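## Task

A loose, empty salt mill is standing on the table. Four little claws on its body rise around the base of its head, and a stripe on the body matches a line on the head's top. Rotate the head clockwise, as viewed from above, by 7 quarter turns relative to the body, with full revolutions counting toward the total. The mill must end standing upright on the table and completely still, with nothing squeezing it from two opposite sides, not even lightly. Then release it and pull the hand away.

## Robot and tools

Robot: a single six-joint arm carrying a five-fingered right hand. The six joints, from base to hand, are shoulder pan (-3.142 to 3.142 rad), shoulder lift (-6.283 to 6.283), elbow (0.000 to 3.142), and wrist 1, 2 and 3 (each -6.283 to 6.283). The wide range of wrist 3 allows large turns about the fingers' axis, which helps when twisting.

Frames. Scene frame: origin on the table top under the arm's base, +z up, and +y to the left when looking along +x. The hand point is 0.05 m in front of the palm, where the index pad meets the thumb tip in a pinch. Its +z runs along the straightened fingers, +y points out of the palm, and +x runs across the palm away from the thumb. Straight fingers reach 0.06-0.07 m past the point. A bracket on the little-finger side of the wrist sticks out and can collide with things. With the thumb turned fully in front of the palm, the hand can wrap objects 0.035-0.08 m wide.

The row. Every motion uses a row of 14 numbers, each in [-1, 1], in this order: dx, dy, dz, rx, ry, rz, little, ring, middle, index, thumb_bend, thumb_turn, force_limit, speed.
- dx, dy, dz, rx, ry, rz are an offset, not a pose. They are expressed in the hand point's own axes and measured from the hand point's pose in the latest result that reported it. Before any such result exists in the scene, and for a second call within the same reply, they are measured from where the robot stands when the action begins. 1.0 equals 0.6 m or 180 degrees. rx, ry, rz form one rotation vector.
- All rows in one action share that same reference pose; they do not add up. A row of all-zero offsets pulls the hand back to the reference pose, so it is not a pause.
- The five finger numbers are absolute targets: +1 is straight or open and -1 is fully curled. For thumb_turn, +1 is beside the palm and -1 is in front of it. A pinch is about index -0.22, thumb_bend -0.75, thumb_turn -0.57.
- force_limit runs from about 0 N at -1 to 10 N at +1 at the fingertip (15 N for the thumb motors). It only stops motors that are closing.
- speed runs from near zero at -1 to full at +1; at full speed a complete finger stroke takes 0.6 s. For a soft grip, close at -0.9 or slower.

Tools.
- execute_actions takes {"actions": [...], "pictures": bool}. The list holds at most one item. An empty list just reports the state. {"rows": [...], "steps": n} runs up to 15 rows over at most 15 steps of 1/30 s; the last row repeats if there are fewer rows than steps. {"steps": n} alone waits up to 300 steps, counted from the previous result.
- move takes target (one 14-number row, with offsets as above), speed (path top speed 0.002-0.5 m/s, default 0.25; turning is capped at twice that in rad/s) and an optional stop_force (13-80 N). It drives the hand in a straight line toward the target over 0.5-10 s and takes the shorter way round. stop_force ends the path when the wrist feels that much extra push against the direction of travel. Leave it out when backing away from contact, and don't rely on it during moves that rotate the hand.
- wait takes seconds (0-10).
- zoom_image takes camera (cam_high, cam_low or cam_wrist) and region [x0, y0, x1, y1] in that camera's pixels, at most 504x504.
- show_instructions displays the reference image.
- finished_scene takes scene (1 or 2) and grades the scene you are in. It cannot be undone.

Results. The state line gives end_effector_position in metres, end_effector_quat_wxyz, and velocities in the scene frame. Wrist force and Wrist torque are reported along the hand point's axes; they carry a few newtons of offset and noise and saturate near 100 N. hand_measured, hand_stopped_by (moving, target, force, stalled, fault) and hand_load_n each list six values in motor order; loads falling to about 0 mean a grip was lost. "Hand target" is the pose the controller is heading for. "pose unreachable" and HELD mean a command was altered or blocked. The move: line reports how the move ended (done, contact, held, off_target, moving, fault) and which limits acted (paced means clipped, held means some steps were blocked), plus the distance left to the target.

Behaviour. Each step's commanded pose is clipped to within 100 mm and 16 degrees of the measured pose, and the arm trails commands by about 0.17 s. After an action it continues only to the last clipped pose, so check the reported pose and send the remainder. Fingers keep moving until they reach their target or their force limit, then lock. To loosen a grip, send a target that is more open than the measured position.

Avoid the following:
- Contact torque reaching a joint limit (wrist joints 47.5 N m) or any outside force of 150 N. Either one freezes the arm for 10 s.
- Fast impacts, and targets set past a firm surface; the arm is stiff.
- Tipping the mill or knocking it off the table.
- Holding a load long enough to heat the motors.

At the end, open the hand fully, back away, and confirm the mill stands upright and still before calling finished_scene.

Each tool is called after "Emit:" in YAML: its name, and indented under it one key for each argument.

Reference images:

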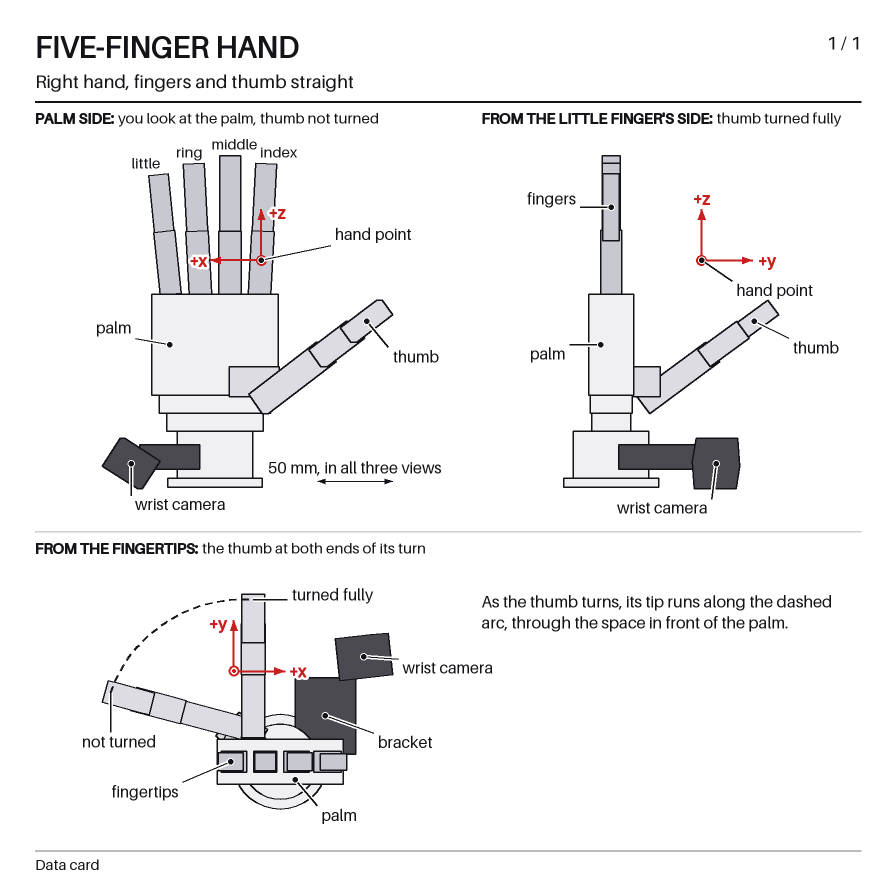

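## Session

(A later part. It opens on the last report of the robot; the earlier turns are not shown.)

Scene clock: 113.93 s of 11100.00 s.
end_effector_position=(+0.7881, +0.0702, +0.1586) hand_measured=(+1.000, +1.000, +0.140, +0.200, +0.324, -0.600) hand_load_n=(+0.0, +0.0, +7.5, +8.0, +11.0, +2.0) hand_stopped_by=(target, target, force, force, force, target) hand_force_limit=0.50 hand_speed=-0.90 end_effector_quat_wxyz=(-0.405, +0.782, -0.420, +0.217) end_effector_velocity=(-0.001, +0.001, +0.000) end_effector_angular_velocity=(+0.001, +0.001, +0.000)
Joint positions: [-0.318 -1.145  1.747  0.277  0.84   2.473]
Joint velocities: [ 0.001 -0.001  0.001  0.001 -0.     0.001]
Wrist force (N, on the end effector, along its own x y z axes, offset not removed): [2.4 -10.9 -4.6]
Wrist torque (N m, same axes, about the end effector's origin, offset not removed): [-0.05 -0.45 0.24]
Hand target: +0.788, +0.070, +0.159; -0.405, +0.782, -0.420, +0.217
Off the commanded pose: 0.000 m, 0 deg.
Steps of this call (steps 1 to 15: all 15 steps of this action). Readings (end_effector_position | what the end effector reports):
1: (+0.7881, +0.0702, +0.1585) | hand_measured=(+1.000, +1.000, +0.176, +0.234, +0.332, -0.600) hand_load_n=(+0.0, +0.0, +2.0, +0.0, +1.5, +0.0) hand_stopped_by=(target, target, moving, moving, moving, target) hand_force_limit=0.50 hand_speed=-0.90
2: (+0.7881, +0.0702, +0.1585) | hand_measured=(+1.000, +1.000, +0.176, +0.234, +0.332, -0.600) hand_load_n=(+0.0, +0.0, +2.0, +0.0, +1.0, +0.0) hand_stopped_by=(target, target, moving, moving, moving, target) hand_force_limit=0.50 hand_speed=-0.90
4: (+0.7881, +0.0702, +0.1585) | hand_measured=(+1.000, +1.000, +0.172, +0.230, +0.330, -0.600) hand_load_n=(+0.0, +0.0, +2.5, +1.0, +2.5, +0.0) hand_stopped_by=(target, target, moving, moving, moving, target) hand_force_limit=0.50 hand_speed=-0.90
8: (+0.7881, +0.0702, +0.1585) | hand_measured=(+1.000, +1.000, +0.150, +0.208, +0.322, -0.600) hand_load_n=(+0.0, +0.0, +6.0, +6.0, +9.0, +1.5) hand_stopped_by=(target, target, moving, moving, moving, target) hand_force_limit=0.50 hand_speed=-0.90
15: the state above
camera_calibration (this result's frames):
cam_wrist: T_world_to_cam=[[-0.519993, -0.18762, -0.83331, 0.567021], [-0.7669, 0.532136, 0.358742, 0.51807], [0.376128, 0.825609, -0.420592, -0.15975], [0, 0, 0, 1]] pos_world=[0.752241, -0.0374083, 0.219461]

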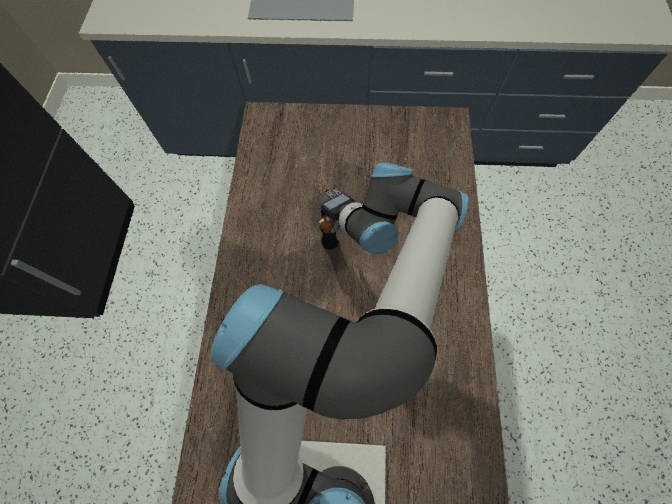

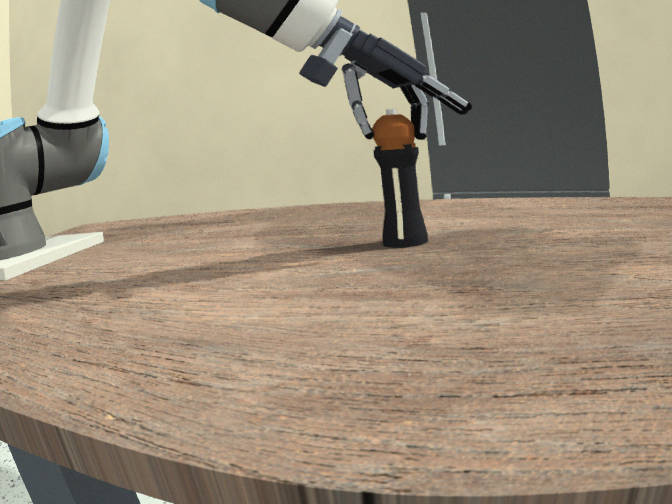

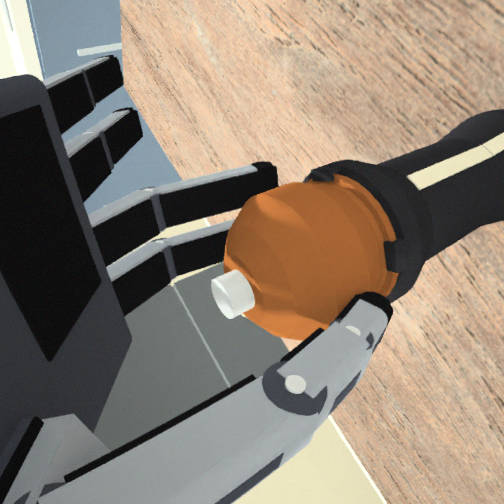

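Emit:
move:
  target: [0,0.0014,0.001,0,0,0,1,1,-0.4,-0.4,-0.7,-0.6,0.5,-0.9]
  speed: 0.005

Emit:
move:
  target: [0,0.0034,0.0024,0,0.4534,0.32,1,1,-0.4,-0.4,-0.7,-0.6,0.5,-0.9]
  speed: 0.15

Emit:
zoom_image:
  camera: "cam_low"
  region: [300, 50, 500, 250]

Scene clock: 115.87 s of 11100.00 s.
end_effector_position=(+0.7882, +0.0702, +0.1576) hand_measured=(+1.000, +1.000, +0.140, +0.200, +0.324, -0.600) hand_load_n=(+0.0, +0.0, +6.5, +8.5, +10.5, +2.0) hand_stopped_by=(target, target, force, force, force, target) hand_force_limit=0.50 hand_speed=-0.90 end_effector_quat_wxyz=(-0.405, +0.782, -0.420, +0.217) end_effector_velocity=(+0.001, -0.001, -0.002) end_effector_angular_velocity=(+0.000, -0.000, -0.001)
Joint positions: [-0.318 -1.144  1.748  0.275  0.84   2.473]
Joint velocities: [-0.     0.002 -0.    -0.002 -0.     0.001]
Wrist force (N, on the end effector, along its own x y z axes, offset not removed): [3.1 -13.7 -6.0]
Wrist torque (N m, same axes, about the end effector's origin, offset not removed): [-0.11 -0.42 0.15]
Hand target: +0.788, +0.070, +0.158; -0.405, +0.782, -0.420, +0.217
Off the commanded pose: 0.000 m, 0 deg.
move: done
camera_calibration (this result's frames):
cam_wrist: T_world_to_cam=[[-0.519971, -0.187634, -0.833321, 0.566223], [-0.766915, 0.532129, 0.358719, 0.518435], [0.376126, 0.82561, -0.420591, -0.160149], [0, 0, 0, 1]] pos_world=[0.752251, -0.0374106, 0.218516]

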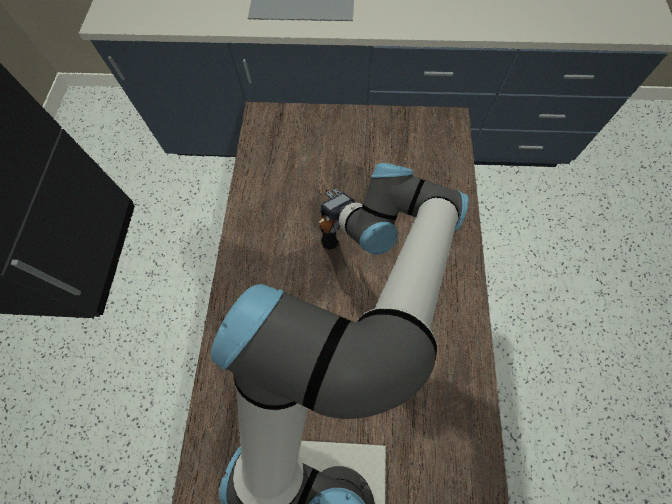

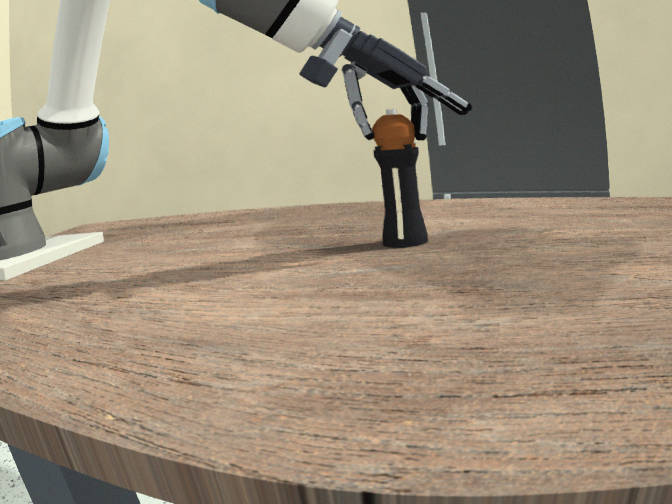

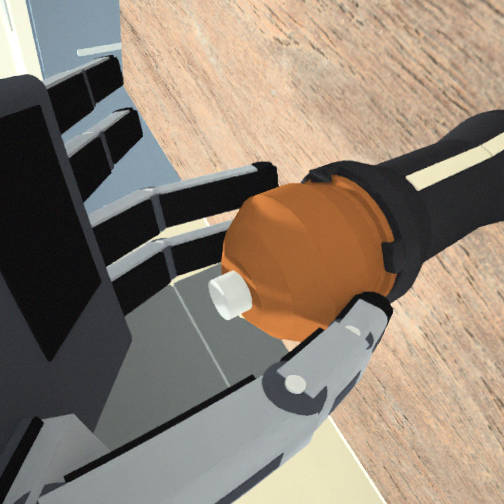

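Scene clock: 122.20 s of 11100.00 s.
end_effector_position=(+0.7884, +0.0699, +0.1548) hand_measured=(+1.000, +1.000, +0.140, +0.200, +0.326, -0.600) hand_load_n=(+0.0, +0.0, +4.5, +9.0, +10.0, +2.5) hand_stopped_by=(target, target, force, force, force, target) hand_force_limit=0.50 hand_speed=-0.90 end_effector_quat_wxyz=(+0.095, -0.183, +0.868, -0.451) end_effector_velocity=(-0.001, +0.000, -0.001) end_effector_angular_velocity=(+0.003, +0.003, -0.018)
Joint positions: [ 0.112 -1.005  1.579  0.554  2.44   4.16 ]
Joint velocities: [ 0.002  0.008 -0.008  0.025  0.006  0.03 ]
Wrist force (N, on the end effector, along its own x y z axes, offset not removed): [-2.2 -12.7 -7.8]
Wrist torque (N m, same axes, about the end effector's origin, offset not removed): [-0.30 -0.21 0.17]
Hand target: +0.788, +0.070, +0.155; +0.095, -0.182, +0.869, -0.451
Off the commanded pose: 0.001 m, 0 deg.
move: done
camera_calibration (this result's frames):
cam_wrist: T_world_to_cam=[[-0.0952603, 0.542749, -0.834475, 0.178202], [0.654049, 0.666075, 0.358557, -0.609844], [0.75043, -0.511632, -0.418435, -0.363183], [0, 0, 0, 1]] pos_world=[0.688387, 0.123667, 0.215401]

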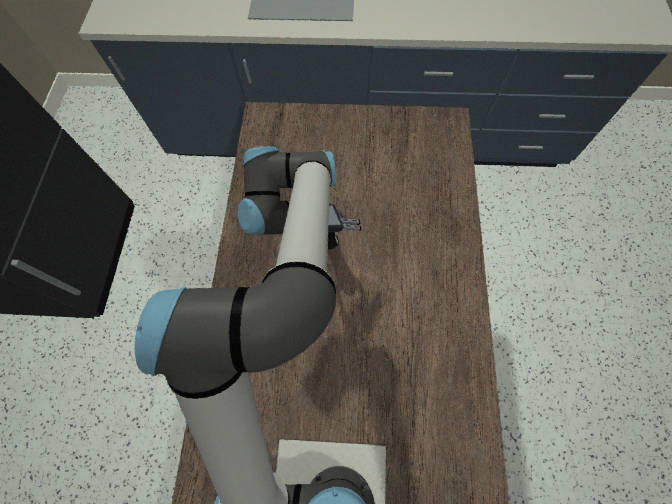

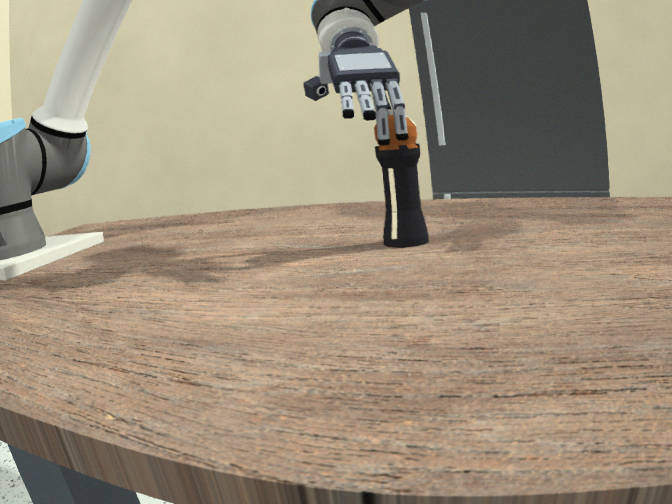

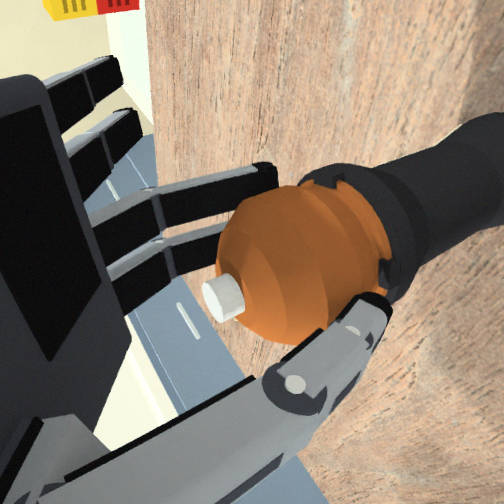

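Region (300, 50, 500, 250) of cam_low's 672x504 image, scaled by 2.520, with more detail than that image has.

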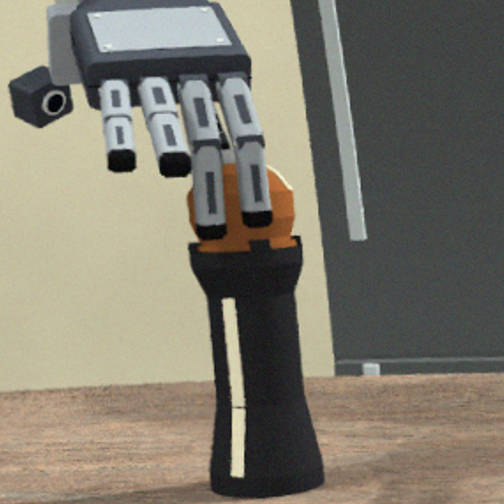

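Emit:
move:
  target: [0,0.0008,0.0006,0,0.118,0.083,1,1,-0.4,-0.4,-0.7,-0.6,0.5,-0.9]
  speed: 0.15

Emit:
zoom_image:
  camera: "cam_low"
  region: [330, 90, 490, 250]

Scene clock: 125.03 s of 11100.00 s.
end_effector_position=(+0.7884, +0.0698, +0.1543) hand_measured=(+1.000, +1.000, +0.140, +0.200, +0.326, -0.600) hand_load_n=(+0.0, +0.0, +4.0, +7.0, +11.0, +0.0) hand_stopped_by=(target, target, force, force, force, target) hand_force_limit=0.50 hand_speed=-0.90 end_effector_quat_wxyz=(-0.008, +0.016, +0.887, -0.461) end_effector_velocity=(-0.000, -0.000, +0.000) end_effector_angular_velocity=(+0.001, +0.002, -0.020)
Joint positions: [ 0.142 -0.808  1.381  1.185  2.507  4.943]
Joint velocities: [-0.     0.008 -0.008  0.029 -0.005  0.033]
Wrist force (N, on the end effector, along its own x y z axes, offset not removed): [1.9 -8.7 -12.7]
Wrist torque (N m, same axes, about the end effector's origin, offset not removed): [-0.02 -0.28 0.08]
Hand target: +0.788, +0.070, +0.154; -0.009, +0.017, +0.887, -0.461
Off the commanded pose: 0.000 m, 0 deg.
move: done
camera_calibration (this result's frames):
cam_wrist: T_world_to_cam=[[0.151584, 0.529853, -0.834433, -0.0158575], [0.879001, 0.313847, 0.358968, -0.762386], [0.452084, -0.787881, -0.418167, -0.108995], [0, 0, 0, 1]] pos_world=[0.721817, 0.1618, 0.214862]

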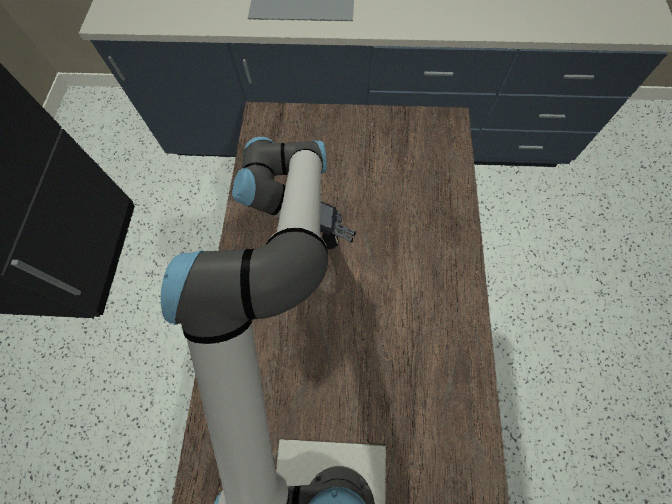

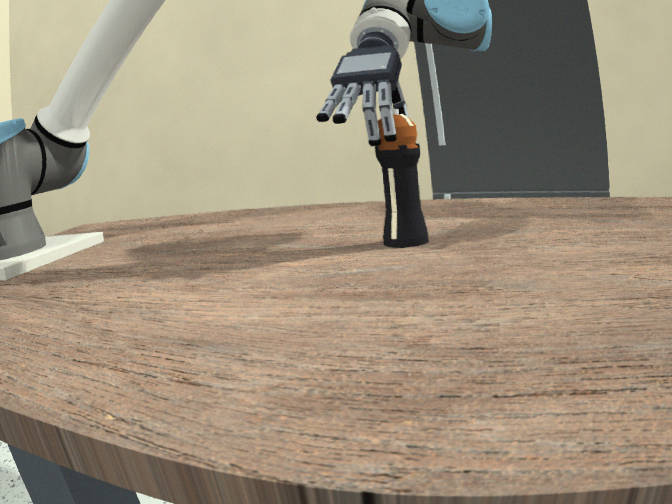

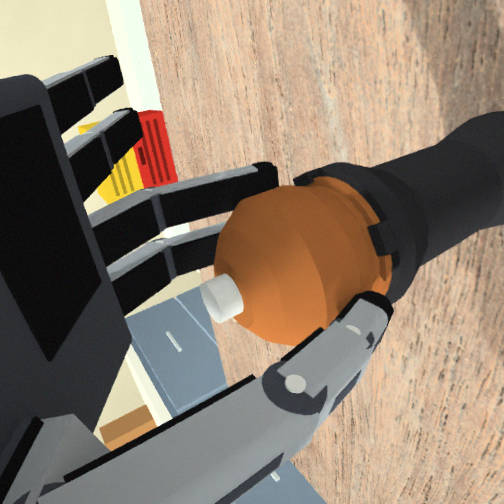

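Region (330, 90, 490, 250) of cam_low's 672x504 image, scaled by 3.150, with more detail than that image has.

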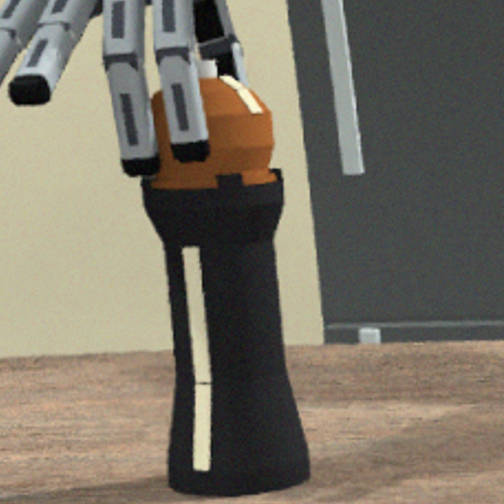

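Emit:
execute_actions:
  actions:
    - {"rows":[[0,-0.0014,-0.001,0,0,0,1,1,0.45,0.45,0.85,-0.6,0.4,-0.3]],"steps":15}
  pictures: false

Emit:
move:
  target: [0,-0.136,-0.096,-0.305,0,0,1,1,1,1,1,-0.6,0.4,0]
  speed: 0.15

Emit:
zoom_image:
  camera: "cam_low"
  region: [330, 90, 490, 250]

Scene clock: 126.53 s of 11100.00 s.
end_effector_position=(+0.7884, +0.0698, +0.1552) hand_measured=(+1.000, +1.000, +0.450, +0.450, +0.612, -0.600) hand_load_n=(+0.0, +0.0, +0.0, +0.0, +0.0, +0.0) hand_stopped_by=(target, target, target, target, moving, target) hand_force_limit=0.40 hand_speed=-0.30 end_effector_quat_wxyz=(-0.008, +0.016, +0.887, -0.461) end_effector_velocity=(-0.000, -0.001, -0.000) end_effector_angular_velocity=(-0.001, +0.001, -0.000)
Joint positions: [ 0.143 -0.809  1.381  1.187  2.506  4.944]
Joint velocities: [-0.001  0.     0.     0.     0.001 -0.001]
Wrist force (N, on the end effector, along its own x y z axes, offset not removed): [-0.8 1.1 -2.1]
Wrist torque (N m, same axes, about the end effector's origin, offset not removed): [0.37 -0.21 0.07]
Hand target: +0.788, +0.070, +0.155; -0.008, +0.016, +0.887, -0.461
Off the commanded pose: 0.000 m, 0 deg.
Steps of this call (steps 1 to 30: nothing new was sent; steps 31 to 45: all 15 steps of this action). Readings (end_effector_position | what the end effector reports):
31: (+0.7884, +0.0698, +0.1542) | hand_measured=(+1.000, +1.000, +0.140, +0.200, +0.326, -0.600) hand_load_n=(+0.0, +0.0, +4.0, +7.0, +11.0, +0.0) hand_stopped_by=(target, target, moving, moving, moving, target) hand_force_limit=0.40 hand_speed=-0.30
32: (+0.7884, +0.0698, +0.1543) | hand_measured=(+1.000, +1.000, +0.140, +0.200, +0.326, -0.600) hand_load_n=(+0.0, +0.0, +4.0, +7.0, +11.0, +0.0) hand_stopped_by=(target, target, moving, moving, moving, target) hand_force_limit=0.40 hand_speed=-0.30
34: (+0.7884, +0.0698, +0.1545) | hand_measured=(+1.000, +1.000, +0.174, +0.234, +0.342, -0.600) hand_load_n=(+0.0, +0.0, +0.0, +0.0, +1.0, +0.0) hand_stopped_by=(target, target, moving, moving, moving, target) hand_force_limit=0.40 hand_speed=-0.30
38: (+0.7884, +0.0699, +0.1549) | hand_measured=(+1.000, +1.000, +0.330, +0.388, +0.440, -0.600) hand_load_n=(+0.0, +0.0, +0.0, +0.0, +0.0, +0.0) hand_stopped_by=(target, target, moving, moving, moving, target) hand_force_limit=0.40 hand_speed=-0.30
45: the state above

Scene clock: 130.70 s of 11100.00 s.
end_effector_position=(+0.7883, +0.0703, +0.2553) hand_measured=(+1.000, +1.000, +1.000, +1.000, +1.000, -0.600) hand_load_n=(+0.0, +0.0, +0.0, +0.0, +0.0, +0.0) hand_stopped_by=(target, target, target, target, target, target) hand_force_limit=0.40 hand_speed=0.00 end_effector_quat_wxyz=(+0.000, +0.018, +1.000, -0.001) end_effector_velocity=(+0.001, -0.000, +0.000) end_effector_angular_velocity=(+0.017, +0.001, +0.001)
Joint positions: [-0.181 -1.019  1.383  1.21   1.563  4.526]
Joint velocities: [-0.006  0.003 -0.002  0.004 -0.016 -0.007]
Wrist force (N, on the end effector, along its own x y z axes, offset not removed): [-2.3 -2.4 -1.8]
Wrist torque (N m, same axes, about the end effector's origin, offset not removed): [-0.23 0.20 -0.09]
Hand target: +0.788, +0.070, +0.255; +0.000, +0.018, +1.000, +0.000
Off the commanded pose: 0.000 m, 0 deg.
move: done
camera_calibration (this result's frames):
cam_wrist: T_world_to_cam=[[0.16766, 0.984878, -0.0436576, -0.178379], [0.863102, -0.125242, 0.489255, -0.788616], [0.476388, -0.119709, -0.871048, -0.0167547], [0, 0, 0, 1]] pos_world=[0.718544, 0.074908, 0.363452]

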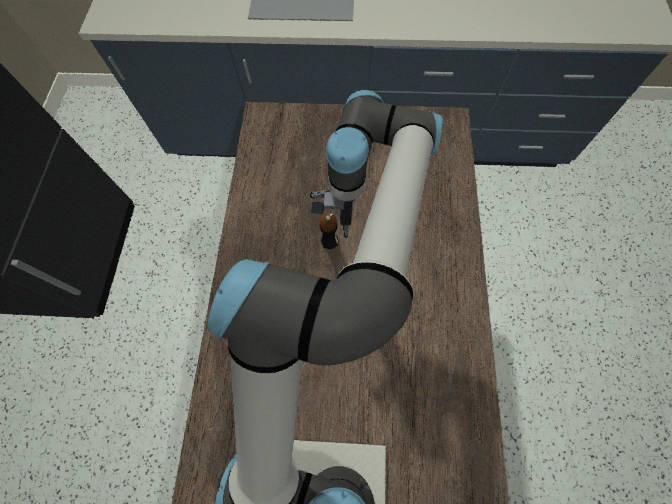

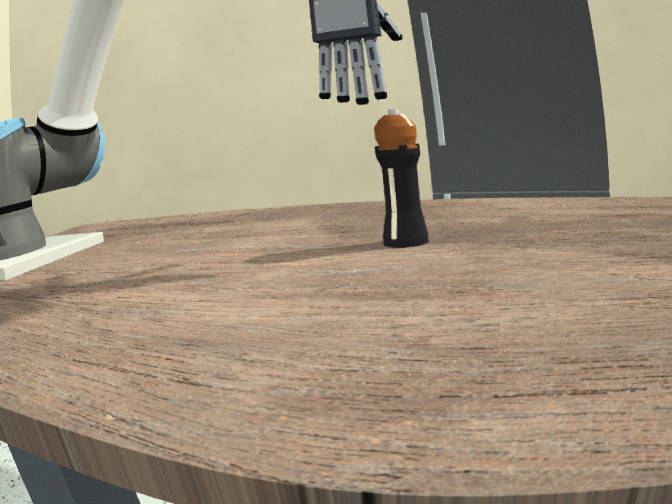

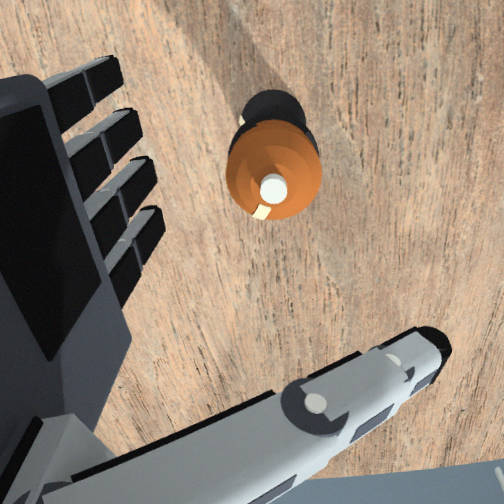

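Region (330, 90, 490, 250) of cam_low's 672x504 image, scaled by 3.150, with more detail than that image has.

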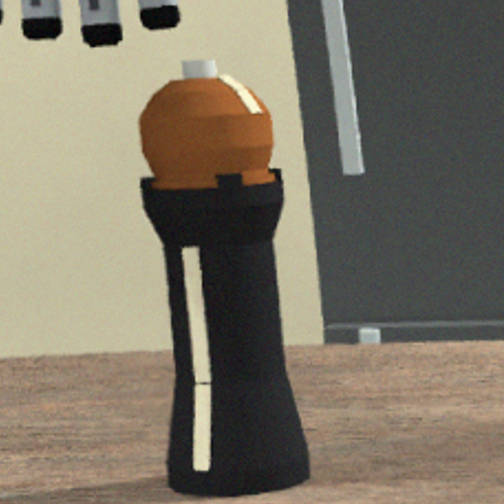

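Emit:
finished_scene:
  scene: 1

The scene is finished: the task was done.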